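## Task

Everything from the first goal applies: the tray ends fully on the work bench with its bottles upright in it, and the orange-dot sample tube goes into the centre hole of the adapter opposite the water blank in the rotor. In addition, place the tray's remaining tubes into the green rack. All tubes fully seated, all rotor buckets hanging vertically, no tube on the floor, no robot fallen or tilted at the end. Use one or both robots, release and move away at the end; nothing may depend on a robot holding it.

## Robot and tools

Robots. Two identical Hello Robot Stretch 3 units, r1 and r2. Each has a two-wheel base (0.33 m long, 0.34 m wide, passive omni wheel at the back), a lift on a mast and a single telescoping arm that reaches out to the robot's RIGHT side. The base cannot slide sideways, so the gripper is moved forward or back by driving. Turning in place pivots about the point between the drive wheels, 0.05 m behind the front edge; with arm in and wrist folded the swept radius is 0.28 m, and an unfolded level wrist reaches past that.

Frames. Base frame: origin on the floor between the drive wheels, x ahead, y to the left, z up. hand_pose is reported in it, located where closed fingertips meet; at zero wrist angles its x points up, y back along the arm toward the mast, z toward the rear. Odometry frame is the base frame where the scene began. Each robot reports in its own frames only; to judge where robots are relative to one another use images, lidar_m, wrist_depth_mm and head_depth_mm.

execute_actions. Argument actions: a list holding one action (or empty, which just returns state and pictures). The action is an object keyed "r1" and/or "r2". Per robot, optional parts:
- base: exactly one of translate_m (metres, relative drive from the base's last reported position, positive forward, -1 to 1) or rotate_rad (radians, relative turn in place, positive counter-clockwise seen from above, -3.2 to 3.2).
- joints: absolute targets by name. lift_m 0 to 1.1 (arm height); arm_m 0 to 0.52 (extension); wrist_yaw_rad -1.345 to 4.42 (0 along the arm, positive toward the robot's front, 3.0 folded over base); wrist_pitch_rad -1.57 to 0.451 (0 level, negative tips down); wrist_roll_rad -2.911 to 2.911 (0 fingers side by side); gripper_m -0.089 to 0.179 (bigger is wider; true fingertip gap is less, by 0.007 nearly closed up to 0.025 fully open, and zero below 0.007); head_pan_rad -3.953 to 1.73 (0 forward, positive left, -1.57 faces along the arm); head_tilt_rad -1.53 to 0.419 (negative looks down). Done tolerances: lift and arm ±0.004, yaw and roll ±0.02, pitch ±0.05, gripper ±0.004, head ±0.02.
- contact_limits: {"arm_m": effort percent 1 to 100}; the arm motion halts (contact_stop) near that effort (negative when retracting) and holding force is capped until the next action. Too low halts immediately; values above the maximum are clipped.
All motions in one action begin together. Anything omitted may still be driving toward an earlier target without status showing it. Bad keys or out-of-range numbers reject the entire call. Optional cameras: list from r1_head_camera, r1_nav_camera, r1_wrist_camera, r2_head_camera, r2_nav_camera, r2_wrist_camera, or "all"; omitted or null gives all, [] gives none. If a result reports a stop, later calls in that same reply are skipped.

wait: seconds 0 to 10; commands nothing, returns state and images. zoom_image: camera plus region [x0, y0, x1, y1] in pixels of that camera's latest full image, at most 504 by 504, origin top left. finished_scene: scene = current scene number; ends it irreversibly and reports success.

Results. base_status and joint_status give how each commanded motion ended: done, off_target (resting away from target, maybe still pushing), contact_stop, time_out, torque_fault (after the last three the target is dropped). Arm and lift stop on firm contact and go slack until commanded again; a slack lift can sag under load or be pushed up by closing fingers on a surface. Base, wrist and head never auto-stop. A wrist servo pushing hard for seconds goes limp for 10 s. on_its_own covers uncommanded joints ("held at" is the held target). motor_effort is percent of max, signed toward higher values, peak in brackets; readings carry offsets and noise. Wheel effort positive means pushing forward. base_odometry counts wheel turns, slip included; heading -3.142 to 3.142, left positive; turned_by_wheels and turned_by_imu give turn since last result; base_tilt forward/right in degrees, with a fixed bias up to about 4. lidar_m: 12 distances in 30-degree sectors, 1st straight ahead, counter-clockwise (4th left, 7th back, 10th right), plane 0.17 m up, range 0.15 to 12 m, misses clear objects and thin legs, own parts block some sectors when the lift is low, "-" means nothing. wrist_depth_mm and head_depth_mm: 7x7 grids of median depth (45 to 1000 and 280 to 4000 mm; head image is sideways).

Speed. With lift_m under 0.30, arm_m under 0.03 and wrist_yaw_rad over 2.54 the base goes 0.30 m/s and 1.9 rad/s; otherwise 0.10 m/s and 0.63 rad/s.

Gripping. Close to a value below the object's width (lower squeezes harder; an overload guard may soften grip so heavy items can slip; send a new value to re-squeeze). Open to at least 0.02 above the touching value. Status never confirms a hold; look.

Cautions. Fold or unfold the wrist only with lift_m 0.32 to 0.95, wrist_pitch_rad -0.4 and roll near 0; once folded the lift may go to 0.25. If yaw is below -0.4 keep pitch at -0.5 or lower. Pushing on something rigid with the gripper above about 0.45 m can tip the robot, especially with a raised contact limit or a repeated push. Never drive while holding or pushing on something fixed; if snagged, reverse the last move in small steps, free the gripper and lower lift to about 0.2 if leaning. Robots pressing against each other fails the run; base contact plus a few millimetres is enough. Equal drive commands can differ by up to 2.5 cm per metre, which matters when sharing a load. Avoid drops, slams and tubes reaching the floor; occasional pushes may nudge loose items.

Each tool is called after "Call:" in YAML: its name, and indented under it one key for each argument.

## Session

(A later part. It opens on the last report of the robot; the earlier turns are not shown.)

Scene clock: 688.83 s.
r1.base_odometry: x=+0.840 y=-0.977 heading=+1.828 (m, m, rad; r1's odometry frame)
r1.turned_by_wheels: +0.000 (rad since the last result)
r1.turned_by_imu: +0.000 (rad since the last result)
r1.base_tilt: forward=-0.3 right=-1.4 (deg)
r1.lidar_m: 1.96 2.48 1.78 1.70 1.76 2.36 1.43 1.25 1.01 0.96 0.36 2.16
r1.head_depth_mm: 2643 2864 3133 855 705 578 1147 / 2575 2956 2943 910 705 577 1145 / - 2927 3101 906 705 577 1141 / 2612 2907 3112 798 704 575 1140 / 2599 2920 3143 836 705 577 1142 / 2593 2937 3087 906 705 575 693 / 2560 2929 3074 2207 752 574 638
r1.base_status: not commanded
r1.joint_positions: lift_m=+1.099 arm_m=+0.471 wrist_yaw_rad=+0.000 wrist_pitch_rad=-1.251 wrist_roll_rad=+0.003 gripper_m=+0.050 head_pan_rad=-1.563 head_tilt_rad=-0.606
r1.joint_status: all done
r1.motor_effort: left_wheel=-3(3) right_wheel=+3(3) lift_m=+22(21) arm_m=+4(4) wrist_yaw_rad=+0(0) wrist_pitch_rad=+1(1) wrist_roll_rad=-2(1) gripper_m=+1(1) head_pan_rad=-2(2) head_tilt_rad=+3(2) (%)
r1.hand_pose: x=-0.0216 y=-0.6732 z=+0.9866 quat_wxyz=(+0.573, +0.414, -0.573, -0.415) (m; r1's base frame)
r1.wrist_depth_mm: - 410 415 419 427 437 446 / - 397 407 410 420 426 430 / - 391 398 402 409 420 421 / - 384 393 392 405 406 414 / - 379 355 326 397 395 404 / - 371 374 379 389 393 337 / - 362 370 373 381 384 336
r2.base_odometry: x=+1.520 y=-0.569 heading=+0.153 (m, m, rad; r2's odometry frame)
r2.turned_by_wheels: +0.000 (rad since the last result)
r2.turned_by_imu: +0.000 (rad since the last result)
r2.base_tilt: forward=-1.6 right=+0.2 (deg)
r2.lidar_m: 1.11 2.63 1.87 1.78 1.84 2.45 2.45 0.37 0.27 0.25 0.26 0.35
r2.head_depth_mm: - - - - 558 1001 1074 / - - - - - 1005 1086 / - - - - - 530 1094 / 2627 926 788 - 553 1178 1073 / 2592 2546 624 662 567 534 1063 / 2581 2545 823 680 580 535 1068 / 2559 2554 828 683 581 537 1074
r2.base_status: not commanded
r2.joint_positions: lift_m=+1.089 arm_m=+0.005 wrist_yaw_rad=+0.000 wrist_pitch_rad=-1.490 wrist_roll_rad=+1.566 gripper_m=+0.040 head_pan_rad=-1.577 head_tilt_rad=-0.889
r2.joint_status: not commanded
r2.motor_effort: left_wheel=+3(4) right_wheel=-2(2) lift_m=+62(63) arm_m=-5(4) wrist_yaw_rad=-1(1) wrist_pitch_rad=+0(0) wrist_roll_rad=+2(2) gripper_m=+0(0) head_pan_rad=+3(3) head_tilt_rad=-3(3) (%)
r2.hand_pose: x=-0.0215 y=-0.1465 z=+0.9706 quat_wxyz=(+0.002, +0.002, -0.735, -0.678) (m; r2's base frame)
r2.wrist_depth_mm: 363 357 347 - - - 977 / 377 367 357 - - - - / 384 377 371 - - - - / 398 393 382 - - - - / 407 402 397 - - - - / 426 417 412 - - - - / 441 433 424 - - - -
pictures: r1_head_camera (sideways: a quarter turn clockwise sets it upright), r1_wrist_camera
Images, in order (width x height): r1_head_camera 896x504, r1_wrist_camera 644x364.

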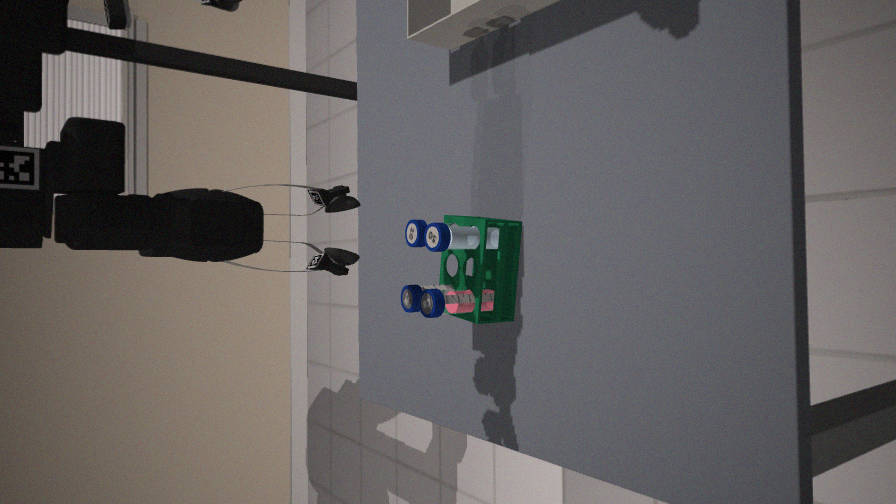

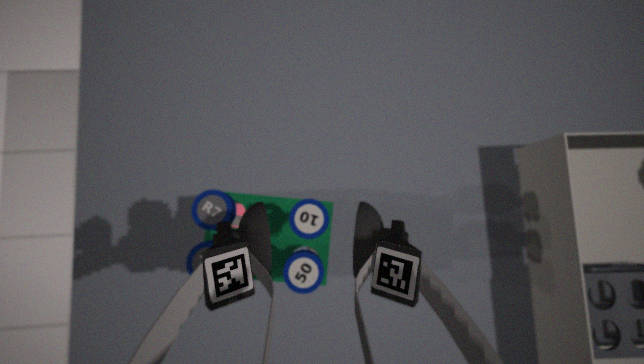

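Call:
execute_actions:
  actions:
    - {"r1":{"joints":{"arm_m":0.383,"gripper_m":0.065}}}
  cameras: []

Call:
execute_actions:
  actions:
    - {"r1":{"base":{"translate_m":-0.465}}}
  cameras: []

Call:
execute_actions:
  actions:
    - {"r1":{"joints":{"lift_m":1.02}}}
  cameras: ["r1_wrist_camera","r1_head_camera"]

Scene clock: 695.77 s.
r1.base_odometry: x=+0.840 y=-0.977 heading=+1.828 (m, m, rad; r1's odometry frame)
r1.turned_by_wheels: +0.000 (rad since the last result)
r1.turned_by_imu: +0.001 (rad since the last result)
r1.base_tilt: forward=-0.3 right=-1.5 (deg)
r1.lidar_m: 1.96 2.48 1.79 1.71 1.76 2.37 1.43 1.25 1.01 0.96 0.36 2.16
r1.head_depth_mm: 1930 2911 3130 862 706 578 1148 / 2614 2943 2984 907 708 577 1146 / - 2946 3138 905 705 577 1140 / 2612 2869 3152 792 704 577 1142 / 2590 2936 3116 834 704 577 1146 / 2563 2858 3091 907 701 576 690 / 2561 2853 3064 2213 749 575 639
r1.base_status: not commanded
r1.joint_positions: lift_m=+1.099 arm_m=+0.383 wrist_yaw_rad=+0.000 wrist_pitch_rad=-1.251 wrist_roll_rad=+0.003 gripper_m=+0.065 head_pan_rad=-1.563 head_tilt_rad=-0.606
r1.joint_status: all done
r1.motor_effort: left_wheel=-3(3) right_wheel=+3(3) lift_m=+22(22) arm_m=-3(4) wrist_yaw_rad=+0(0) wrist_pitch_rad=+1(0) wrist_roll_rad=-1(2) gripper_m=+1(61) head_pan_rad=-3(3) head_tilt_rad=+3(3) (%)
r1.hand_pose: x=-0.0216 y=-0.5859 z=+0.9866 quat_wxyz=(+0.573, +0.414, -0.573, -0.415) (m; r1's base frame)
r1.wrist_depth_mm: - 408 414 419 429 436 441 / - 401 408 410 421 426 403 / - 391 336 367 412 414 423 / - 384 346 391 402 410 405 / - 379 386 390 400 398 347 / - 371 377 381 - 392 349 / - 366 368 373 379 385 335
r2.base_odometry: x=+1.520 y=-0.569 heading=+0.153 (m, m, rad; r2's odometry frame)
r2.turned_by_wheels: +0.000 (rad since the last result)
r2.turned_by_imu: +0.000 (rad since the last result)
r2.base_tilt: forward=-1.5 right=+0.2 (deg)
r2.lidar_m: 1.11 2.62 1.87 1.78 1.83 2.44 2.45 0.37 0.26 0.25 0.26 0.35
r2.head_depth_mm: - - - - 559 1003 1072 / - - - - - 1003 1090 / - - - - - 530 1091 / 2622 923 791 - 552 1172 1075 / 2589 2552 625 662 567 534 1065 / 2597 2578 821 680 580 534 1068 / 2567 2572 828 683 582 536 1074
r2.base_status: not commanded
r2.joint_positions: lift_m=+1.089 arm_m=+0.005 wrist_yaw_rad=+0.000 wrist_pitch_rad=-1.490 wrist_roll_rad=+1.566 gripper_m=+0.040 head_pan_rad=-1.577 head_tilt_rad=-0.889
r2.joint_status: not commanded
r2.motor_effort: left_wheel=+3(3) right_wheel=-2(2) lift_m=+62(63) arm_m=-4(4) wrist_yaw_rad=-1(2) wrist_pitch_rad=+0(0) wrist_roll_rad=+2(2) gripper_m=+1(1) head_pan_rad=+3(3) head_tilt_rad=-4(4) (%)
r2.hand_pose: x=-0.0215 y=-0.1465 z=+0.9706 quat_wxyz=(+0.002, +0.002, -0.735, -0.678) (m; r2's base frame)
r2.wrist_depth_mm: 364 356 347 - - - - / 374 369 358 - - - - / 381 379 367 - - - - / 397 389 386 - - - - / 405 401 398 - - - - / 430 418 411 - - - - / 448 437 425 - - - -
pictures: none
No camera images: the call's "cameras" was empty. Leave "cameras" out to get every camera's image.

Scene clock: 701.37 s.
r1.base_odometry: x=+0.959 y=-1.427 heading=+1.828 (m, m, rad; r1's odometry frame)
r1.turned_by_wheels: +0.000 (rad since the last result)
r1.turned_by_imu: +0.002 (rad since the last result)
r1.base_tilt: forward=-0.2 right=-1.4 (deg)
r1.lidar_m: 2.42 2.46 1.77 1.69 1.75 2.36 1.28 0.82 1.02 0.97 1.00 0.71
r1.head_depth_mm: 2729 2951 3139 909 708 577 1167 / 2619 2951 3154 906 686 563 1166 / - 2966 3152 780 701 564 1165 / 942 1241 2956 860 696 563 1170 / 2547 2956 3080 867 680 562 1164 / 2620 2919 3105 878 541 560 1141 / 2628 2906 3189 902 701 575 1145
r1.base_status: done
r1.joint_positions: lift_m=+1.099 arm_m=+0.383 wrist_yaw_rad=+0.000 wrist_pitch_rad=-1.251 wrist_roll_rad=+0.003 gripper_m=+0.065 head_pan_rad=-1.563 head_tilt_rad=-0.606
r1.joint_status: not commanded
r1.motor_effort: left_wheel=-3(10) right_wheel=+3(4) lift_m=+22(22) arm_m=-3(3) wrist_yaw_rad=-1(0) wrist_pitch_rad=+1(0) wrist_roll_rad=-1(1) gripper_m=+1(0) head_pan_rad=-3(2) head_tilt_rad=+3(2) (%)
r1.hand_pose: x=-0.0216 y=-0.5859 z=+0.9866 quat_wxyz=(+0.573, +0.414, -0.573, -0.415) (m; r1's base frame)
r1.wrist_depth_mm: 401 406 418 422 426 437 442 / 391 371 379 357 264 426 431 / 388 390 396 401 404 421 425 / 382 380 389 394 401 407 415 / 373 320 356 327 393 400 407 / 367 320 374 377 - 393 397 / 358 319 367 372 376 386 391
r2.base_odometry: x=+1.520 y=-0.569 heading=+0.153 (m, m, rad; r2's odometry frame)
r2.turned_by_wheels: +0.000 (rad since the last result)
r2.turned_by_imu: +0.000 (rad since the last result)
r2.base_tilt: forward=-1.5 right=+0.2 (deg)
r2.lidar_m: 1.11 2.62 1.87 1.78 1.83 2.45 2.45 0.37 0.26 0.25 0.26 0.35
r2.head_depth_mm: - - - - 559 1001 1070 / - - - - - 999 1093 / - - - - - 530 1093 / 2568 923 789 - 553 1174 1079 / 2508 1312 624 662 568 534 1066 / 2589 2553 823 681 581 534 1066 / 2561 2557 829 684 582 537 1068
r2.base_status: not commanded
r2.joint_positions: lift_m=+1.089 arm_m=+0.005 wrist_yaw_rad=+0.000 wrist_pitch_rad=-1.490 wrist_roll_rad=+1.566 gripper_m=+0.040 head_pan_rad=-1.577 head_tilt_rad=-0.889
r2.joint_status: not commanded
r2.motor_effort: left_wheel=+4(4) right_wheel=-2(2) lift_m=+63(62) arm_m=-4(4) wrist_yaw_rad=-1(1) wrist_pitch_rad=+0(0) wrist_roll_rad=+2(2) gripper_m=+0(0) head_pan_rad=+3(3) head_tilt_rad=-3(4) (%)
r2.hand_pose: x=-0.0215 y=-0.1465 z=+0.9706 quat_wxyz=(+0.002, +0.002, -0.735, -0.678) (m; r2's base frame)
r2.wrist_depth_mm: 363 355 348 - - - - / 373 366 356 - - - - / 385 377 370 - - - - / 399 393 383 - - - - / 408 406 398 - - - - / 430 414 411 - - - - / 439 433 424 - - - -
pictures: none
No camera images: the call's "cameras" was empty. Leave "cameras" out to get every camera's image.

Scene clock: 702.93 s.
r1.base_odometry: x=+0.959 y=-1.427 heading=+1.828 (m, m, rad; r1's odometry frame)
r1.turned_by_wheels: +0.000 (rad since the last result)
r1.turned_by_imu: +0.000 (rad since the last result)
r1.base_tilt: forward=-0.2 right=-1.3 (deg)
r1.lidar_m: 2.42 2.46 1.77 1.69 1.75 2.36 1.28 0.82 1.02 0.97 1.01 0.71
r1.head_depth_mm: 2634 - 3001 910 708 578 1165 / 2597 3051 3170 905 684 562 1166 / 2569 - 3033 773 702 563 1169 / 965 1276 1446 857 695 561 1170 / 2563 2912 3135 869 678 561 1163 / 2607 2907 3114 871 539 563 1141 / 2599 2947 3113 900 701 575 1139
r1.base_status: not commanded
r1.joint_positions: lift_m=+1.020 arm_m=+0.383 wrist_yaw_rad=+0.000 wrist_pitch_rad=-1.251 wrist_roll_rad=+0.003 gripper_m=+0.065 head_pan_rad=-1.563 head_tilt_rad=-0.606
r1.joint_status: all done
r1.motor_effort: left_wheel=-3(3) right_wheel=+3(3) lift_m=+14(23) arm_m=-3(3) wrist_yaw_rad=+0(0) wrist_pitch_rad=+0(0) wrist_roll_rad=-1(2) gripper_m=+0(1) head_pan_rad=-2(3) head_tilt_rad=+3(2) (%)
r1.hand_pose: x=-0.0216 y=-0.5859 z=+0.9081 quat_wxyz=(+0.573, +0.414, -0.573, -0.415) (m; r1's base frame)
r1.wrist_depth_mm: 294 272 276 266 182 346 353 / 290 314 324 322 221 338 344 / 286 309 315 319 298 332 338 / 258 304 310 312 279 325 329 / 238 242 302 245 252 318 323 / 235 262 298 274 - 315 316 / 248 288 291 295 299 307 313
r2.base_odometry: x=+1.520 y=-0.569 heading=+0.153 (m, m, rad; r2's odometry frame)
r2.turned_by_wheels: +0.000 (rad since the last result)
r2.turned_by_imu: +0.000 (rad since the last result)
r2.base_tilt: forward=-1.5 right=+0.2 (deg)
r2.lidar_m: 1.11 2.63 1.87 1.78 1.84 2.45 2.45 0.37 0.27 0.25 0.26 0.35
r2.head_depth_mm: - - - - 559 999 1072 / - - - - - 1006 1093 / - - - - - 530 1093 / 631 927 788 - 552 1173 1077 / 2552 2548 625 663 567 534 1066 / 2575 2565 821 679 580 535 1063 / 2564 2574 826 683 582 537 1071
r2.base_status: not commanded
r2.joint_positions: lift_m=+1.089 arm_m=+0.005 wrist_yaw_rad=+0.000 wrist_pitch_rad=-1.490 wrist_roll_rad=+1.566 gripper_m=+0.040 head_pan_rad=-1.577 head_tilt_rad=-0.889
r2.joint_status: not commanded
r2.motor_effort: left_wheel=+3(3) right_wheel=-2(2) lift_m=+62(63) arm_m=-4(4) wrist_yaw_rad=-2(1) wrist_pitch_rad=+0(0) wrist_roll_rad=+2(2) gripper_m=+0(0) head_pan_rad=+2(3) head_tilt_rad=-4(3) (%)
r2.hand_pose: x=-0.0215 y=-0.1465 z=+0.9706 quat_wxyz=(+0.002, +0.002, -0.735, -0.678) (m; r2's base frame)
r2.wrist_depth_mm: 363 358 349 - - - 992 / 372 366 356 - - - - / 384 378 365 - - - - / 398 389 379 - - - - / 408 404 392 - - - - / 424 418 408 - - - - / 446 433 426 - - - -
pictures: r1_head_camera (sideways: a quarter turn clockwise sets it upright), r1_wrist_camera
Images, in order (width x height): r1_head_camera 896x504, r1_wrist_camera 644x364.

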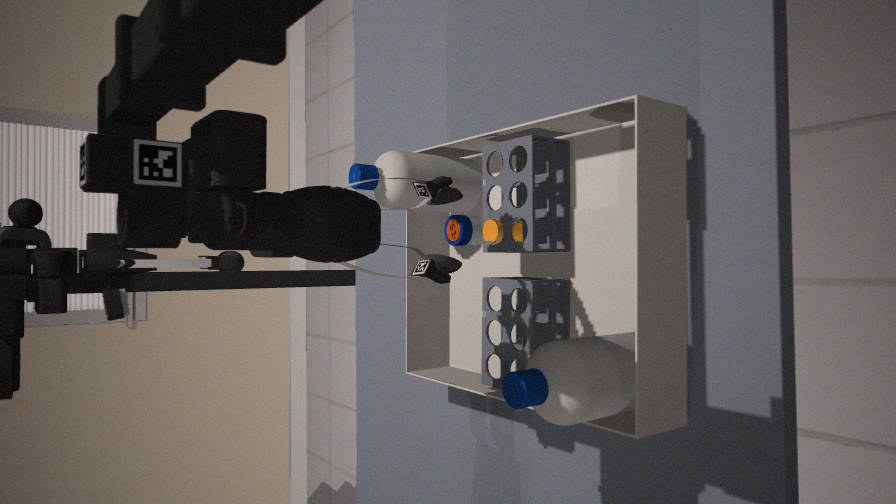

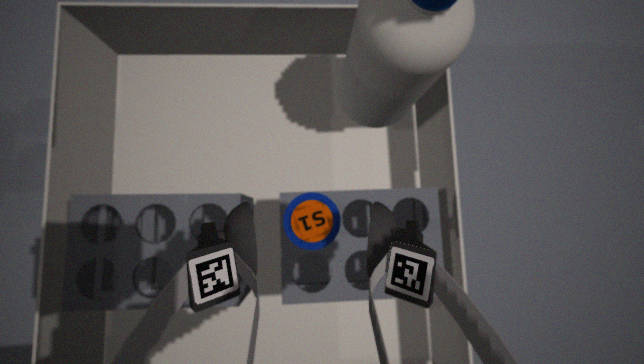

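Call:
execute_actions:
  actions:
    - {"r1":{"joints":{"lift_m":0.98,"arm_m":0.381}}}
  cameras: []

Call:
execute_actions:
  actions:
    - {"r1":{"joints":{"gripper_m":0.012}}}
  cameras: ["r1_wrist_camera"]

Call:
execute_actions:
  actions:
    - {"r1":{"joints":{"lift_m":1.099,"head_pan_rad":-2.3,"head_tilt_rad":-0.5}}}
  cameras: ["r1_wrist_camera","r1_head_camera","r1_nav_camera"]

Scene clock: 711.30 s.
r1.base_odometry: x=+0.959 y=-1.427 heading=+1.828 (m, m, rad; r1's odometry frame)
r1.turned_by_wheels: +0.000 (rad since the last result)
r1.turned_by_imu: +0.001 (rad since the last result)
r1.base_tilt: forward=-0.3 right=-1.4 (deg)
r1.lidar_m: 2.42 2.47 1.77 1.69 1.74 2.35 1.29 0.82 1.02 0.98 1.01 0.71
r1.head_depth_mm: 2641 2882 - 878 708 579 1166 / 2653 2886 2945 904 683 563 1171 / 2645 - 2921 779 702 563 1167 / 965 1335 1484 740 698 561 1165 / 2578 2904 3117 866 678 563 1164 / 2633 2910 3082 874 541 561 1140 / 2593 2906 3143 904 701 575 1138
r1.base_status: not commanded
r1.joint_positions: lift_m=+0.980 arm_m=+0.381 wrist_yaw_rad=+0.000 wrist_pitch_rad=-1.251 wrist_roll_rad=+0.003 gripper_m=+0.065 head_pan_rad=-1.563 head_tilt_rad=-0.606
r1.joint_status: all done
r1.motor_effort: left_wheel=-3(3) right_wheel=+3(3) lift_m=+13(14) arm_m=-3(3) wrist_yaw_rad=+0(0) wrist_pitch_rad=+1(0) wrist_roll_rad=-1(1) gripper_m=+0(0) head_pan_rad=-3(2) head_tilt_rad=+2(3) (%)
r1.hand_pose: x=-0.0216 y=-0.5839 z=+0.8681 quat_wxyz=(+0.573, +0.414, -0.573, -0.415) (m; r1's base frame)
r1.wrist_depth_mm: 242 275 279 271 162 299 306 / 241 276 280 281 223 295 301 / 239 270 274 278 280 289 293 / 225 264 267 271 245 282 286 / 199 202 263 147 212 278 282 / 197 200 258 205 - 271 276 / 223 249 254 257 260 268 271
r2.base_odometry: x=+1.520 y=-0.569 heading=+0.153 (m, m, rad; r2's odometry frame)
r2.turned_by_wheels: +0.000 (rad since the last result)
r2.turned_by_imu: +0.000 (rad since the last result)
r2.base_tilt: forward=-1.5 right=+0.3 (deg)
r2.lidar_m: 1.11 2.62 1.87 1.78 1.83 2.44 2.45 0.37 0.27 0.25 0.26 0.35
r2.head_depth_mm: - - - - 559 1003 1069 / - - - - - 1006 1093 / - - - - - 531 1096 / 645 921 789 - 553 1171 1079 / 2548 2545 625 661 567 534 1060 / 2571 2515 823 680 579 535 1071 / 2563 2560 830 684 582 537 1070
r2.base_status: not commanded
r2.joint_positions: lift_m=+1.089 arm_m=+0.005 wrist_yaw_rad=+0.000 wrist_pitch_rad=-1.490 wrist_roll_rad=+1.566 gripper_m=+0.040 head_pan_rad=-1.577 head_tilt_rad=-0.889
r2.joint_status: not commanded
r2.motor_effort: left_wheel=+3(4) right_wheel=-2(2) lift_m=+62(62) arm_m=-4(4) wrist_yaw_rad=-1(1) wrist_pitch_rad=+0(0) wrist_roll_rad=+2(2) gripper_m=+0(0) head_pan_rad=+3(3) head_tilt_rad=-4(4) (%)
r2.hand_pose: x=-0.0215 y=-0.1465 z=+0.9706 quat_wxyz=(+0.002, +0.002, -0.735, -0.678) (m; r2's base frame)
r2.wrist_depth_mm: 363 354 346 - - - - / 376 369 357 - - - - / 385 376 370 - - - - / 396 389 383 - - - - / 408 406 392 - - - - / 421 420 410 - - - - / 441 437 423 - - - -
pictures: none
No camera images: the call's "cameras" was empty. Leave "cameras" out to get every camera's image.

Scene clock: 712.30 s.
r1.base_odometry: x=+0.959 y=-1.427 heading=+1.828 (m, m, rad; r1's odometry frame)
r1.turned_by_wheels: +0.000 (rad since the last result)
r1.turned_by_imu: +0.000 (rad since the last result)
r1.base_tilt: forward=-0.3 right=-1.3 (deg)
r1.lidar_m: 2.42 2.47 1.77 1.69 1.74 2.35 1.28 0.82 1.02 0.98 1.01 0.71
r1.head_depth_mm: 2630 2871 - 876 706 579 1165 / 2615 2905 2933 908 683 564 1168 / 2617 - 2978 780 701 563 1169 / 963 1336 1480 815 695 563 1168 / 2544 2927 3072 862 679 562 1166 / 2601 2913 3077 877 540 561 1135 / 2551 2906 3082 904 704 574 1136
r1.base_status: not commanded
r1.joint_positions: lift_m=+0.980 arm_m=+0.381 wrist_yaw_rad=+0.000 wrist_pitch_rad=-1.251 wrist_roll_rad=+0.003 gripper_m=+0.012 head_pan_rad=-1.563 head_tilt_rad=-0.606
r1.joint_status: all done
r1.motor_effort: left_wheel=-3(3) right_wheel=+3(3) lift_m=+14(14) arm_m=-3(3) wrist_yaw_rad=+0(0) wrist_pitch_rad=+1(0) wrist_roll_rad=-1(1) gripper_m=-8(82) head_pan_rad=-3(3) head_tilt_rad=+2(2) (%)
r1.hand_pose: x=-0.0216 y=-0.5839 z=+0.8681 quat_wxyz=(+0.573, +0.414, -0.573, -0.415) (m; r1's base frame)
r1.wrist_depth_mm: 241 275 280 269 162 300 307 / 241 275 278 282 223 295 300 / 239 270 274 278 279 288 292 / 226 264 268 270 245 283 288 / 200 202 213 145 212 276 282 / 197 200 254 204 212 271 276 / 223 249 252 256 261 267 271
r2.base_odometry: x=+1.520 y=-0.569 heading=+0.153 (m, m, rad; r2's odometry frame)
r2.turned_by_wheels: +0.000 (rad since the last result)
r2.turned_by_imu: +0.000 (rad since the last result)
r2.base_tilt: forward=-1.5 right=+0.2 (deg)
r2.lidar_m: 1.11 2.63 1.87 1.78 1.84 2.45 2.45 0.37 0.27 0.25 0.26 0.35
r2.head_depth_mm: - - - - 560 1000 1071 / - - - - - 1006 1088 / - - - - - 530 1095 / 646 904 788 - 552 1172 1075 / 2533 2542 623 662 566 533 1064 / 2593 2555 823 680 580 535 1069 / 2579 2603 828 683 583 536 1069
r2.base_status: not commanded
r2.joint_positions: lift_m=+1.089 arm_m=+0.005 wrist_yaw_rad=+0.000 wrist_pitch_rad=-1.490 wrist_roll_rad=+1.566 gripper_m=+0.040 head_pan_rad=-1.577 head_tilt_rad=-0.889
r2.joint_status: not commanded
r2.motor_effort: left_wheel=+3(4) right_wheel=-2(2) lift_m=+63(62) arm_m=-4(4) wrist_yaw_rad=-1(1) wrist_pitch_rad=+0(0) wrist_roll_rad=+2(2) gripper_m=+0(0) head_pan_rad=+3(3) head_tilt_rad=-4(4) (%)
r2.hand_pose: x=-0.0215 y=-0.1465 z=+0.9706 quat_wxyz=(+0.002, +0.002, -0.735, -0.678) (m; r2's base frame)
r2.wrist_depth_mm: 363 353 348 - - - 987 / 375 367 357 - - - - / 385 376 371 - - - - / 393 389 378 - - - - / 412 405 394 - - - - / 430 419 410 - - - - / 445 435 422 - - - -
pictures: r1_wrist_camera
Images, in order (width x height): r1_wrist_camera 644x364.

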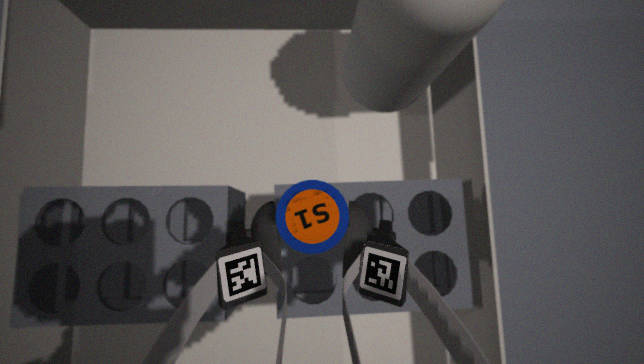

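Scene clock: 714.20 s.
r1.base_odometry: x=+0.959 y=-1.427 heading=+1.828 (m, m, rad; r1's odometry frame)
r1.turned_by_wheels: +0.000 (rad since the last result)
r1.turned_by_imu: +0.000 (rad since the last result)
r1.base_tilt: forward=-0.2 right=-1.4 (deg)
r1.lidar_m: 2.42 2.46 1.77 1.70 1.75 2.36 1.28 0.82 1.02 0.98 1.01 0.71
r1.head_depth_mm: - - - 1205 999 1331 1251 / - - 1337 1257 816 1385 1249 / - - 1446 1061 784 1427 1256 / - - 3684 1063 784 641 1251 / - - 3443 1066 784 621 1189 / - - 3455 1062 782 621 528 / - - 3211 1054 786 599 515
r1.base_status: not commanded
r1.joint_positions: lift_m=+1.099 arm_m=+0.381 wrist_yaw_rad=+0.000 wrist_pitch_rad=-1.251 wrist_roll_rad=+0.003 gripper_m=+0.012 head_pan_rad=-2.293 head_tilt_rad=-0.508
r1.joint_status: all done
r1.motor_effort: left_wheel=-3(3) right_wheel=+3(3) lift_m=+22(23) arm_m=-3(3) wrist_yaw_rad=+0(0) wrist_pitch_rad=+1(1) wrist_roll_rad=-1(1) gripper_m=-8(8) head_pan_rad=-4(29) head_tilt_rad=+3(17) (%)
r1.hand_pose: x=-0.0216 y=-0.5839 z=+0.9866 quat_wxyz=(+0.573, +0.414, -0.573, -0.415) (m; r1's base frame)
r1.wrist_depth_mm: 403 408 415 417 428 434 440 / 394 376 382 361 265 425 436 / 388 388 398 398 403 417 424 / 377 380 390 393 401 409 413 / 374 321 355 144 393 399 408 / 367 346 370 377 390 393 398 / 361 344 364 373 376 389 394
r2.base_odometry: x=+1.520 y=-0.569 heading=+0.153 (m, m, rad; r2's odometry frame)
r2.turned_by_wheels: +0.000 (rad since the last result)
r2.turned_by_imu: +0.000 (rad since the last result)
r2.base_tilt: forward=-1.5 right=+0.2 (deg)
r2.lidar_m: 1.11 2.62 1.87 1.78 1.83 2.46 2.45 0.37 0.26 0.25 0.26 0.35
r2.head_depth_mm: - - - - 559 998 1068 / - - - - - 1003 1090 / - - - - - 530 1093 / 2577 904 789 - 552 1177 1076 / 2538 927 625 662 567 534 1067 / 2598 2579 823 680 580 535 1071 / 2560 2594 827 682 582 537 1071
r2.base_status: not commanded
r2.joint_positions: lift_m=+1.089 arm_m=+0.005 wrist_yaw_rad=+0.000 wrist_pitch_rad=-1.490 wrist_roll_rad=+1.566 gripper_m=+0.040 head_pan_rad=-1.577 head_tilt_rad=-0.889
r2.joint_status: not commanded
r2.motor_effort: left_wheel=+4(3) right_wheel=-2(2) lift_m=+62(62) arm_m=-4(4) wrist_yaw_rad=+0(0) wrist_pitch_rad=+0(0) wrist_roll_rad=+3(2) gripper_m=+0(0) head_pan_rad=+3(3) head_tilt_rad=-5(4) (%)
r2.hand_pose: x=-0.0215 y=-0.1465 z=+0.9706 quat_wxyz=(+0.002, +0.002, -0.735, -0.678) (m; r2's base frame)
r2.wrist_depth_mm: 364 355 349 - - - - / 376 368 360 - - - - / 384 379 373 - - - - / 396 388 380 - - - - / 407 403 396 - - - - / 432 420 408 - - - - / 445 432 424 - - - -
pictures: r1_head_camera (sideways: a quarter turn clockwise sets it upright), r1_nav_camera (sideways: a quarter turn counterclockwise sets it upright), r1_wrist_camera
Images, in order (width x height): r1_head_camera 896x504, r1_nav_camera 672x504, r1_wrist_camera 644x364.

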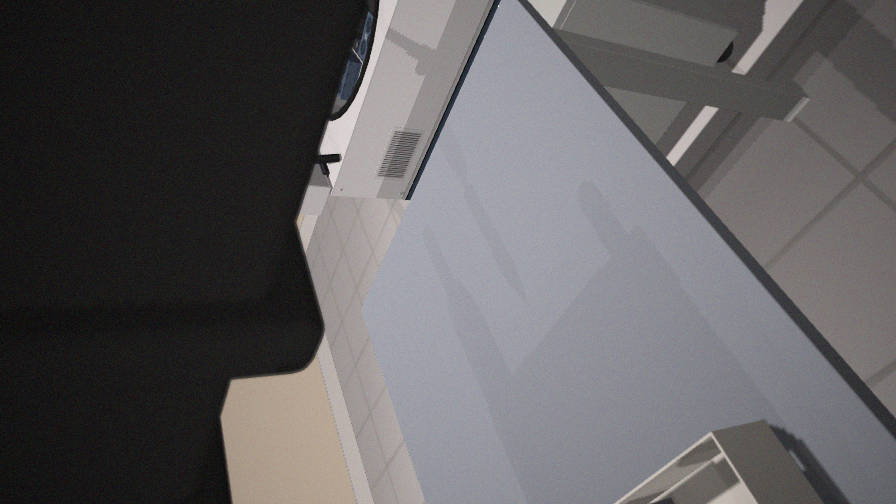

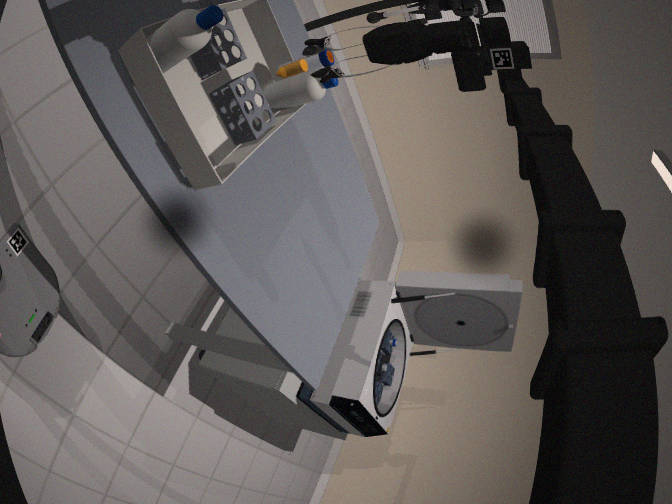

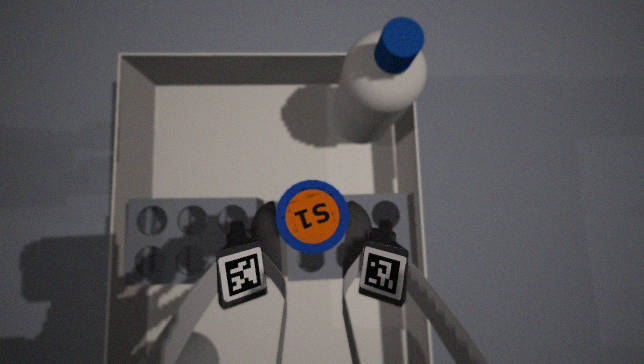

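Call:
execute_actions:
  actions:
    - {"r1":{"joints":{"arm_m":0.1,"head_pan_rad":-2.0,"head_tilt_rad":-0.7}}}
  cameras: []

Call:
execute_actions:
  actions:
    - {"r1":{"base":{"translate_m":-0.5}}}
  cameras: ["r1_head_camera","r1_nav_camera"]

Scene clock: 722.70 s.
r1.base_odometry: x=+0.959 y=-1.427 heading=+1.828 (m, m, rad; r1's odometry frame)
r1.turned_by_wheels: +0.000 (rad since the last result)
r1.turned_by_imu: +0.001 (rad since the last result)
r1.base_tilt: forward=-0.2 right=-1.4 (deg)
r1.lidar_m: 2.42 2.47 1.77 1.70 1.75 2.35 1.29 0.82 1.02 0.97 1.01 0.71
r1.head_depth_mm: - 3540 1075 812 714 1309 1154 / 3460 3636 1067 810 674 1343 1154 / 3224 3509 1057 807 651 1345 1158 / 3004 3330 1066 806 652 1276 1154 / 2736 - 1062 808 611 587 1152 / - - 1063 758 423 559 1146 / - - - - 533 545 1130
r1.base_status: not commanded
r1.joint_positions: lift_m=+1.099 arm_m=+0.100 wrist_yaw_rad=+0.000 wrist_pitch_rad=-1.251 wrist_roll_rad=+0.002 gripper_m=+0.012 head_pan_rad=-2.007 head_tilt_rad=-0.691
r1.joint_status: all done
r1.motor_effort: left_wheel=-3(3) right_wheel=+3(3) lift_m=+22(22) arm_m=-3(4) wrist_yaw_rad=-1(0) wrist_pitch_rad=+1(1) wrist_roll_rad=-1(1) gripper_m=-9(8) head_pan_rad=+3(20) head_tilt_rad=-5(21) (%)
r1.hand_pose: x=-0.0216 y=-0.3029 z=+0.9866 quat_wxyz=(+0.573, +0.414, -0.573, -0.415) (m; r1's base frame)
r1.wrist_depth_mm: 400 348 381 390 428 434 443 / 394 250 407 414 416 426 432 / 385 321 375 406 409 417 426 / 381 387 391 400 405 409 416 / 379 380 388 145 - - - / - - - - - - - / - - - - - - -
r2.base_odometry: x=+1.520 y=-0.569 heading=+0.153 (m, m, rad; r2's odometry frame)
r2.turned_by_wheels: +0.000 (rad since the last result)
r2.turned_by_imu: +0.000 (rad since the last result)
r2.base_tilt: forward=-1.5 right=+0.2 (deg)
r2.lidar_m: 1.11 2.61 1.87 1.78 1.84 2.45 2.45 0.37 0.26 0.25 0.26 0.35
r2.head_depth_mm: - - - - 559 1000 1075 / - - - - - 1004 1089 / - - - - - 531 1093 / 2520 925 789 - 552 1173 1078 / 2557 2533 625 663 567 533 1064 / 2603 2564 824 681 580 535 1067 / 2573 2587 828 684 581 536 1070
r2.base_status: not commanded
r2.joint_positions: lift_m=+1.089 arm_m=+0.005 wrist_yaw_rad=+0.000 wrist_pitch_rad=-1.490 wrist_roll_rad=+1.566 gripper_m=+0.040 head_pan_rad=-1.577 head_tilt_rad=-0.889
r2.joint_status: not commanded
r2.motor_effort: left_wheel=+3(3) right_wheel=-2(2) lift_m=+63(62) arm_m=-4(4) wrist_yaw_rad=+0(0) wrist_pitch_rad=+0(0) wrist_roll_rad=+2(3) gripper_m=+0(0) head_pan_rad=+2(3) head_tilt_rad=-3(4) (%)
r2.hand_pose: x=-0.0215 y=-0.1465 z=+0.9706 quat_wxyz=(+0.002, +0.002, -0.735, -0.678) (m; r2's base frame)
r2.wrist_depth_mm: 366 352 349 - - - 994 / 377 366 359 - - - - / 387 378 368 - - - - / 402 392 382 - - - - / 406 405 398 - - - - / 424 416 412 - - - - / 451 434 419 - - - -
pictures: none
No camera images: the call's "cameras" was empty. Leave "cameras" out to get every camera's image.

Scene clock: 728.63 s.
r1.base_odometry: x=+1.085 y=-1.911 heading=+1.827 (m, m, rad; r1's odometry frame)
r1.turned_by_wheels: +0.000 (rad since the last result)
r1.turned_by_imu: +0.001 (rad since the last result)
r1.base_tilt: forward=-0.3 right=-1.4 (deg)
r1.lidar_m: 1.21 2.45 1.76 1.68 1.74 2.33 2.34 0.54 0.42 0.99 1.02 1.18
r1.head_depth_mm: - 1180 1093 831 874 1044 1158 / 977 1097 1020 992 943 1021 1155 / 917 1022 1093 1100 652 894 1128 / 3007 1114 2641 808 651 1283 1132 / 2756 - 2494 804 650 1255 1155 / - - 1066 804 423 571 1147 / - - - - 602 544 1148
r1.base_status: done
r1.joint_positions: lift_m=+1.099 arm_m=+0.100 wrist_yaw_rad=+0.000 wrist_pitch_rad=-1.251 wrist_roll_rad=+0.002 gripper_m=+0.012 head_pan_rad=-2.007 head_tilt_rad=-0.691
r1.joint_status: not commanded
r1.motor_effort: left_wheel=-3(9) right_wheel=+3(2) lift_m=+22(22) arm_m=-3(3) wrist_yaw_rad=+0(1) wrist_pitch_rad=+1(1) wrist_roll_rad=-2(2) gripper_m=-9(8) head_pan_rad=+3(2) head_tilt_rad=-4(5) (%)
r1.hand_pose: x=-0.0216 y=-0.3029 z=+0.9866 quat_wxyz=(+0.573, +0.414, -0.573, -0.415) (m; r1's base frame)
r1.wrist_depth_mm: 406 411 413 425 429 439 569 / 396 400 405 413 419 425 569 / 389 394 400 403 412 422 582 / 381 385 392 397 403 409 638 / - - - 145 - - - / - - - - - - - / - - - - - - -
r2.base_odometry: x=+1.520 y=-0.569 heading=+0.153 (m, m, rad; r2's odometry frame)
r2.turned_by_wheels: +0.000 (rad since the last result)
r2.turned_by_imu: +0.000 (rad since the last result)
r2.base_tilt: forward=-1.5 right=+0.3 (deg)
r2.lidar_m: 1.11 2.63 1.87 1.78 1.83 2.45 2.45 0.37 0.26 0.25 0.26 0.35
r2.head_depth_mm: - - - - 560 999 1072 / - - - - - 1004 1091 / - - - - - 530 1092 / 2592 923 787 - 554 1175 1079 / 2595 2534 626 661 566 535 1064 / 2593 2573 824 679 579 535 1067 / 2537 2565 828 684 581 537 1071
r2.base_status: not commanded
r2.joint_positions: lift_m=+1.089 arm_m=+0.005 wrist_yaw_rad=+0.000 wrist_pitch_rad=-1.490 wrist_roll_rad=+1.566 gripper_m=+0.040 head_pan_rad=-1.577 head_tilt_rad=-0.889
r2.joint_status: not commanded
r2.motor_effort: left_wheel=+3(3) right_wheel=-2(2) lift_m=+62(63) arm_m=-4(4) wrist_yaw_rad=+0(1) wrist_pitch_rad=+0(0) wrist_roll_rad=+2(2) gripper_m=+1(0) head_pan_rad=+3(2) head_tilt_rad=-4(4) (%)
r2.hand_pose: x=-0.0215 y=-0.1465 z=+0.9706 quat_wxyz=(+0.002, +0.002, -0.735, -0.678) (m; r2's base frame)
r2.wrist_depth_mm: 364 357 347 - - - 993 / 377 366 359 - - - - / 381 379 370 - - - - / 394 392 381 - - - - / 409 403 393 - - - - / 429 420 410 - - - - / 445 437 417 - - - -
pictures: r1_head_camera (sideways: a quarter turn clockwise sets it upright), r1_nav_camera (sideways: a quarter turn counterclockwise sets it upright)
Images, in order (width x height): r1_head_camera 896x504, r1_nav_camera 672x504.

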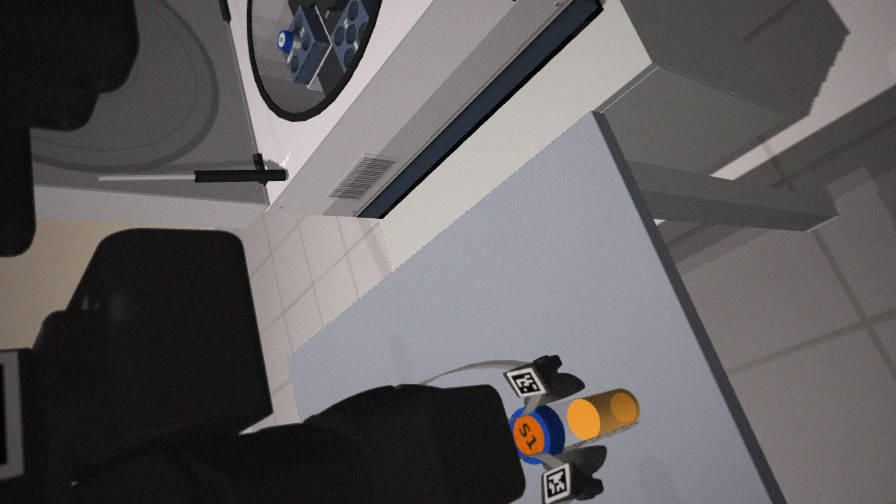

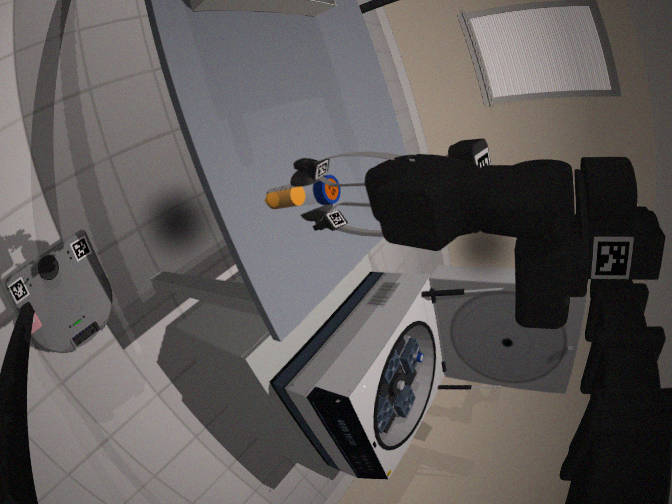

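Call:
execute_actions:
  actions:
    - {"r1":{"joints":{"arm_m":0.03,"head_pan_rad":-1.6,"head_tilt_rad":-0.75},"base":{"translate_m":-0.5}}}
  cameras: ["r1_head_camera","r1_wrist_camera"]

Scene clock: 741.93 s.
r1.base_odometry: x=+1.212 y=-2.394 heading=+1.827 (m, m, rad; r1's odometry frame)
r1.turned_by_wheels: +0.000 (rad since the last result)
r1.turned_by_imu: +0.001 (rad since the last result)
r1.base_tilt: forward=-0.2 right=-1.4 (deg)
r1.lidar_m: 1.66 2.43 1.74 1.67 1.72 1.92 1.83 0.47 0.34 0.32 0.41 1.39
r1.head_depth_mm: - - - 765 620 733 1080 / - - - - 625 732 1052 / - - - - - 730 1019 / 2611 - - - - 747 994 / 2725 2998 2418 1761 1479 1243 1118 / 2650 3001 1187 1477 1507 1307 1098 / 2647 2983 964 757 641 722 1121
r1.base_status: done
r1.joint_positions: lift_m=+1.099 arm_m=+0.030 wrist_yaw_rad=+0.000 wrist_pitch_rad=-1.251 wrist_roll_rad=+0.002 gripper_m=+0.012 head_pan_rad=-1.607 head_tilt_rad=-0.741
r1.joint_status: all done
r1.motor_effort: left_wheel=-3(10) right_wheel=+3(4) lift_m=+22(22) arm_m=-3(6) wrist_yaw_rad=+0(0) wrist_pitch_rad=+1(1) wrist_roll_rad=-1(1) gripper_m=-9(9) head_pan_rad=+3(23) head_tilt_rad=-4(9) (%)
r1.hand_pose: x=-0.0216 y=-0.2329 z=+0.9866 quat_wxyz=(+0.573, +0.414, -0.573, -0.415) (m; r1's base frame)
r1.wrist_depth_mm: 406 411 - 477 378 431 444 / 397 400 - 532 371 381 388 / 388 396 - 586 454 469 489 / - - - 615 845 997 - / - - - 145 - - - / - - - - - - - / - - - - - - -
r2.base_odometry: x=+1.520 y=-0.569 heading=+0.153 (m, m, rad; r2's odometry frame)
r2.turned_by_wheels: +0.000 (rad since the last result)
r2.turned_by_imu: +0.000 (rad since the last result)
r2.base_tilt: forward=-1.5 right=+0.2 (deg)
r2.lidar_m: 1.11 2.63 1.87 1.78 1.83 2.45 2.45 0.37 0.27 0.25 0.26 0.35
r2.head_depth_mm: - - - - 560 1001 1073 / - - - - - 1004 1089 / - - - - - 529 1093 / 2615 925 790 - 552 1172 1075 / 2595 2546 624 663 566 535 1065 / 2581 2564 822 680 580 535 1067 / 2571 2558 827 684 582 535 1068
r2.base_status: not commanded
r2.joint_positions: lift_m=+1.089 arm_m=+0.005 wrist_yaw_rad=+0.000 wrist_pitch_rad=-1.490 wrist_roll_rad=+1.566 gripper_m=+0.040 head_pan_rad=-1.577 head_tilt_rad=-0.889
r2.joint_status: not commanded
r2.motor_effort: left_wheel=+4(4) right_wheel=-2(2) lift_m=+62(63) arm_m=-4(4) wrist_yaw_rad=-1(0) wrist_pitch_rad=+0(0) wrist_roll_rad=+2(2) gripper_m=+0(1) head_pan_rad=+3(3) head_tilt_rad=-4(3) (%)
r2.hand_pose: x=-0.0215 y=-0.1465 z=+0.9706 quat_wxyz=(+0.002, +0.002, -0.735, -0.678) (m; r2's base frame)
r2.wrist_depth_mm: 360 359 347 - - - - / 371 367 359 - - - - / 383 377 369 - - - - / 399 393 383 - - - - / 409 402 394 - - - - / 427 420 410 - - - - / 445 432 416 - - - -
pictures: r1_head_camera (sideways: a quarter turn clockwise sets it upright), r1_wrist_camera
Images, in order (width x height): r1_head_camera 896x504, r1_wrist_camera 644x364.

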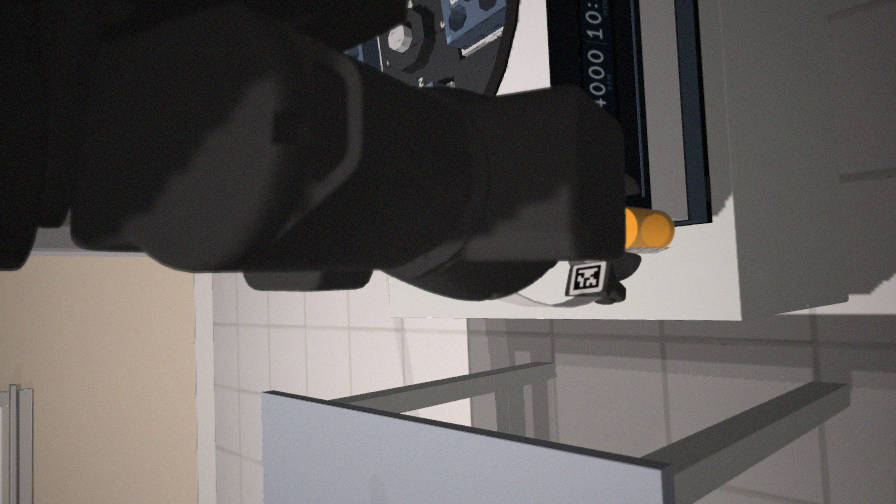

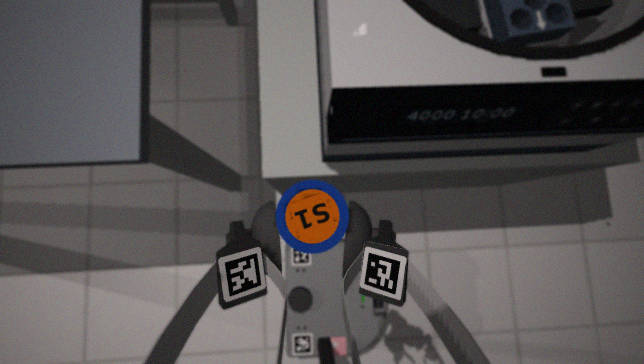

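Call:
execute_actions:
  actions:
    - {"r1":{"base":{"translate_m":-0.3}}}
  cameras: []

Call:
execute_actions:
  actions:
    - {"r1":{"joints":{"arm_m":0.2}}}
  cameras: ["r1_head_camera","r1_wrist_camera"]

Scene clock: 751.57 s.
r1.base_odometry: x=+1.288 y=-2.685 heading=+1.827 (m, m, rad; r1's odometry frame)
r1.turned_by_wheels: +0.000 (rad since the last result)
r1.turned_by_imu: +0.001 (rad since the last result)
r1.base_tilt: forward=-0.2 right=-1.4 (deg)
r1.lidar_m: 1.95 2.42 1.74 1.66 1.71 1.61 1.54 0.48 0.34 0.33 0.34 0.46
r1.head_depth_mm: - - - 700 622 752 1102 / - - - - 636 739 1076 / - - - - - 728 1041 / 775 - - - - 727 1022 / 766 885 944 770 605 717 987 / 765 878 922 778 601 706 960 / 756 2889 2203 695 601 696 931
r1.base_status: done
r1.joint_positions: lift_m=+1.099 arm_m=+0.030 wrist_yaw_rad=+0.000 wrist_pitch_rad=-1.251 wrist_roll_rad=+0.002 gripper_m=+0.012 head_pan_rad=-1.607 head_tilt_rad=-0.741
r1.joint_status: not commanded
r1.motor_effort: left_wheel=-3(10) right_wheel=+3(3) lift_m=+22(22) arm_m=-3(3) wrist_yaw_rad=+0(0) wrist_pitch_rad=+1(0) wrist_roll_rad=-1(1) gripper_m=-9(8) head_pan_rad=+2(2) head_tilt_rad=-5(5) (%)
r1.hand_pose: x=-0.0216 y=-0.2329 z=+0.9866 quat_wxyz=(+0.573, +0.414, -0.573, -0.415) (m; r1's base frame)
r1.wrist_depth_mm: - 361 438 413 381 386 - / - 359 362 368 376 394 - / - 428 434 448 463 - - / - 659 702 619 921 - - / - - - 144 - - - / - - - - - - - / - - - - - - -
r2.base_odometry: x=+1.520 y=-0.569 heading=+0.153 (m, m, rad; r2's odometry frame)
r2.turned_by_wheels: +0.000 (rad since the last result)
r2.turned_by_imu: +0.000 (rad since the last result)
r2.base_tilt: forward=-1.5 right=+0.3 (deg)
r2.lidar_m: 1.11 2.62 1.87 1.78 1.83 2.45 2.45 0.37 0.27 0.25 0.26 0.35
r2.head_depth_mm: - - - - 560 997 1075 / - - - - - 1003 1098 / - - - - - 531 1094 / 2613 925 789 - 552 1174 1074 / 2597 2528 626 663 565 534 1066 / 2580 2560 824 681 580 535 1064 / 2572 2586 829 682 582 536 1067
r2.base_status: not commanded
r2.joint_positions: lift_m=+1.089 arm_m=+0.005 wrist_yaw_rad=+0.000 wrist_pitch_rad=-1.490 wrist_roll_rad=+1.566 gripper_m=+0.040 head_pan_rad=-1.577 head_tilt_rad=-0.889
r2.joint_status: not commanded
r2.motor_effort: left_wheel=+3(4) right_wheel=-2(2) lift_m=+62(63) arm_m=-4(4) wrist_yaw_rad=-2(0) wrist_pitch_rad=+0(0) wrist_roll_rad=+2(2) gripper_m=+1(0) head_pan_rad=+3(3) head_tilt_rad=-5(5) (%)
r2.hand_pose: x=-0.0215 y=-0.1465 z=+0.9706 quat_wxyz=(+0.002, +0.002, -0.735, -0.678) (m; r2's base frame)
r2.wrist_depth_mm: 367 356 347 - - - 985 / 380 367 357 - - - - / 387 376 372 - - - - / 399 387 381 - - - - / 411 407 393 - - - - / 424 418 408 - - - - / 446 433 422 - - - -
pictures: none
No camera images: the call's "cameras" was empty. Leave "cameras" out to get every camera's image.

Scene clock: 754.07 s.
r1.base_odometry: x=+1.288 y=-2.685 heading=+1.827 (m, m, rad; r1's odometry frame)
r1.turned_by_wheels: +0.000 (rad since the last result)
r1.turned_by_imu: +0.001 (rad since the last result)
r1.base_tilt: forward=-0.2 right=-1.4 (deg)
r1.lidar_m: 1.96 2.42 1.74 1.66 1.72 1.61 1.53 0.48 0.34 0.33 0.34 0.46
r1.head_depth_mm: - 3075 2402 722 624 746 1098 / - 912 900 761 621 738 1076 / - 903 932 777 616 730 1052 / - - 899 715 609 731 1016 / 769 881 949 770 605 719 991 / 767 881 919 778 600 706 964 / 760 2865 2186 694 599 695 932
r1.base_status: not commanded
r1.joint_positions: lift_m=+1.099 arm_m=+0.200 wrist_yaw_rad=+0.000 wrist_pitch_rad=-1.251 wrist_roll_rad=+0.002 gripper_m=+0.012 head_pan_rad=-1.607 head_tilt_rad=-0.741
r1.joint_status: all done
r1.motor_effort: left_wheel=-3(3) right_wheel=+3(3) lift_m=+22(22) arm_m=+3(6) wrist_yaw_rad=+0(0) wrist_pitch_rad=+1(1) wrist_roll_rad=-1(1) gripper_m=-8(9) head_pan_rad=+1(2) head_tilt_rad=-6(4) (%)
r1.hand_pose: x=-0.0216 y=-0.4022 z=+0.9866 quat_wxyz=(+0.573, +0.414, -0.573, -0.415) (m; r1's base frame)
r1.wrist_depth_mm: - 405 426 418 427 414 - / - 394 426 427 443 379 - / - 346 420 417 430 370 - / - 342 344 405 357 359 - / 618 336 342 145 376 444 - / - - - - - - - / - - - - - - -
r2.base_odometry: x=+1.520 y=-0.569 heading=+0.153 (m, m, rad; r2's odometry frame)
r2.turned_by_wheels: +0.000 (rad since the last result)
r2.turned_by_imu: +0.000 (rad since the last result)
r2.base_tilt: forward=-1.5 right=+0.3 (deg)
r2.lidar_m: 1.11 2.63 1.87 1.79 1.83 2.45 2.45 0.37 0.26 0.25 0.26 0.35
r2.head_depth_mm: - - - - 559 1003 1073 / - - - - - 1002 1088 / - - - - - 530 1101 / 2620 928 789 - 552 1170 1079 / 2592 2564 626 662 566 534 1062 / 2566 2554 825 680 581 535 1065 / 2572 2573 829 685 582 536 1067
r2.base_status: not commanded
r2.joint_positions: lift_m=+1.089 arm_m=+0.005 wrist_yaw_rad=+0.000 wrist_pitch_rad=-1.490 wrist_roll_rad=+1.566 gripper_m=+0.040 head_pan_rad=-1.577 head_tilt_rad=-0.889
r2.joint_status: not commanded
r2.motor_effort: left_wheel=+4(4) right_wheel=-2(2) lift_m=+63(62) arm_m=-4(4) wrist_yaw_rad=+0(1) wrist_pitch_rad=+0(0) wrist_roll_rad=+2(2) gripper_m=+1(0) head_pan_rad=+3(3) head_tilt_rad=-3(4) (%)
r2.hand_pose: x=-0.0215 y=-0.1465 z=+0.9706 quat_wxyz=(+0.002, +0.002, -0.735, -0.678) (m; r2's base frame)
r2.wrist_depth_mm: 363 357 347 - - - 998 / 375 366 356 - - - - / 381 381 369 - - - - / 393 391 384 - - - - / 408 404 395 - - - - / 426 414 409 - - - - / 447 431 426 - - - -
pictures: r1_head_camera (sideways: a quarter turn clockwise sets it upright), r1_wrist_camera
Images, in order (width x height): r1_head_camera 896x504, r1_wrist_camera 644x364.

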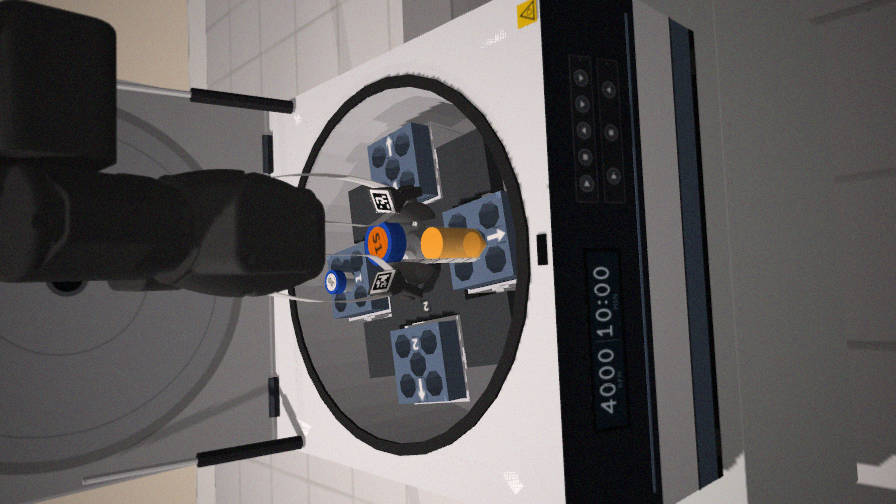

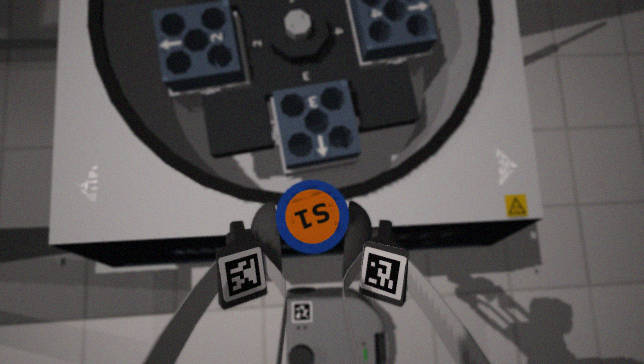

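Call:
execute_actions:
  actions:
    - {"r1":{"joints":{"arm_m":0.3,"lift_m":1.06}}}
  cameras: ["r1_head_camera","r1_wrist_camera"]

Call:
zoom_image:
  camera: "r1_head_camera"
  region: [300,130,560,330]

Scene clock: 768.37 s.
r1.base_odometry: x=+1.288 y=-2.685 heading=+1.827 (m, m, rad; r1's odometry frame)
r1.turned_by_wheels: +0.000 (rad since the last result)
r1.turned_by_imu: +0.001 (rad since the last result)
r1.base_tilt: forward=-0.3 right=-1.5 (deg)
r1.lidar_m: 1.95 2.42 1.74 1.66 1.72 1.61 1.54 0.48 0.34 0.33 0.34 0.45
r1.head_depth_mm: 2831 3105 2425 722 622 750 1094 / 774 915 899 765 620 735 1074 / - 914 934 786 617 733 1052 / - - 940 726 611 729 1018 / 765 884 951 770 605 719 990 / 764 880 918 774 601 708 963 / 757 2838 2207 695 601 697 935
r1.base_status: not commanded
r1.joint_positions: lift_m=+1.060 arm_m=+0.300 wrist_yaw_rad=+0.000 wrist_pitch_rad=-1.251 wrist_roll_rad=+0.002 gripper_m=+0.012 head_pan_rad=-1.607 head_tilt_rad=-0.741
r1.joint_status: all done
r1.motor_effort: left_wheel=-3(3) right_wheel=+3(3) lift_m=+14(18) arm_m=+4(4) wrist_yaw_rad=-1(0) wrist_pitch_rad=+1(1) wrist_roll_rad=-1(1) gripper_m=-7(8) head_pan_rad=+3(3) head_tilt_rad=-5(5) (%)
r1.hand_pose: x=-0.0216 y=-0.5021 z=+0.9481 quat_wxyz=(+0.573, +0.414, -0.573, -0.415) (m; r1's base frame)
r1.wrist_depth_mm: 317 388 391 396 405 347 - / 311 369 383 388 372 336 - / 303 353 379 380 389 331 - / 296 371 373 347 384 320 - / 292 297 372 144 356 312 - / 287 290 289 299 305 309 - / 283 286 292 295 - - -
r2.base_odometry: x=+1.520 y=-0.569 heading=+0.153 (m, m, rad; r2's odometry frame)
r2.turned_by_wheels: +0.000 (rad since the last result)
r2.turned_by_imu: +0.000 (rad since the last result)
r2.base_tilt: forward=-1.5 right=+0.3 (deg)
r2.lidar_m: 1.11 2.63 1.87 1.78 1.83 2.45 2.44 0.37 0.26 0.25 0.26 0.35
r2.head_depth_mm: - - - - 560 1000 1069 / - - - - - 1003 1092 / - - - - - 530 1090 / 2617 924 788 - 552 1172 1078 / 2592 2540 625 663 567 534 1061 / 2587 2567 824 680 579 535 1069 / 2589 2552 829 683 582 538 1069
r2.base_status: not commanded
r2.joint_positions: lift_m=+1.089 arm_m=+0.005 wrist_yaw_rad=+0.000 wrist_pitch_rad=-1.490 wrist_roll_rad=+1.566 gripper_m=+0.040 head_pan_rad=-1.577 head_tilt_rad=-0.889
r2.joint_status: not commanded
r2.motor_effort: left_wheel=+3(3) right_wheel=-2(2) lift_m=+62(62) arm_m=-4(4) wrist_yaw_rad=+0(1) wrist_pitch_rad=+0(0) wrist_roll_rad=+2(2) gripper_m=+0(0) head_pan_rad=+3(3) head_tilt_rad=-4(3) (%)
r2.hand_pose: x=-0.0215 y=-0.1465 z=+0.9706 quat_wxyz=(+0.002, +0.002, -0.735, -0.678) (m; r2's base frame)
r2.wrist_depth_mm: 363 353 348 - - - 987 / 372 366 362 - - - - / 385 377 371 - - - - / 403 388 380 - - - - / 408 404 398 - - - - / 424 416 412 - - - - / 443 432 420 - - - -
pictures: r1_head_camera (sideways: a quarter turn clockwise sets it upright), r1_wrist_camera
Images, in order (width x height): r1_head_camera 896x504, r1_wrist_camera 644x364.

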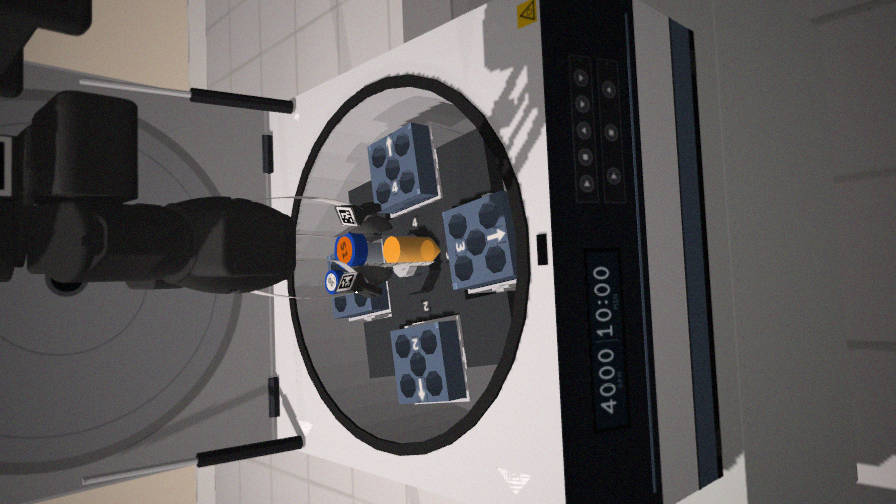

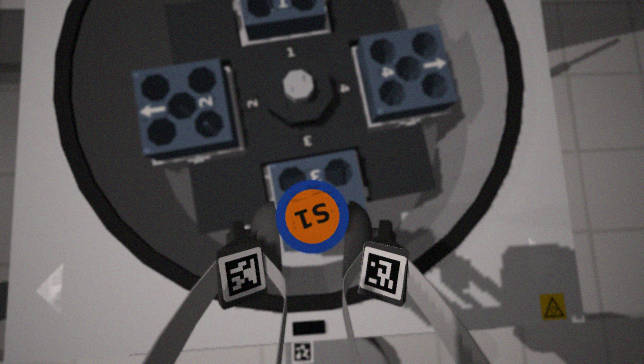

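Region (300, 130, 560, 330) of r1_head_camera's 896x504 image, scaled by 1.938, with more detail than that image has; it fills the top 388 rows of this view, and the rest is white.

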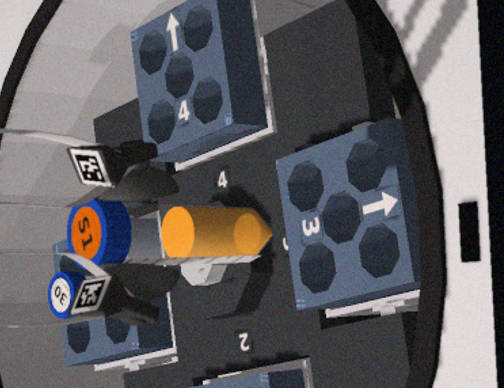

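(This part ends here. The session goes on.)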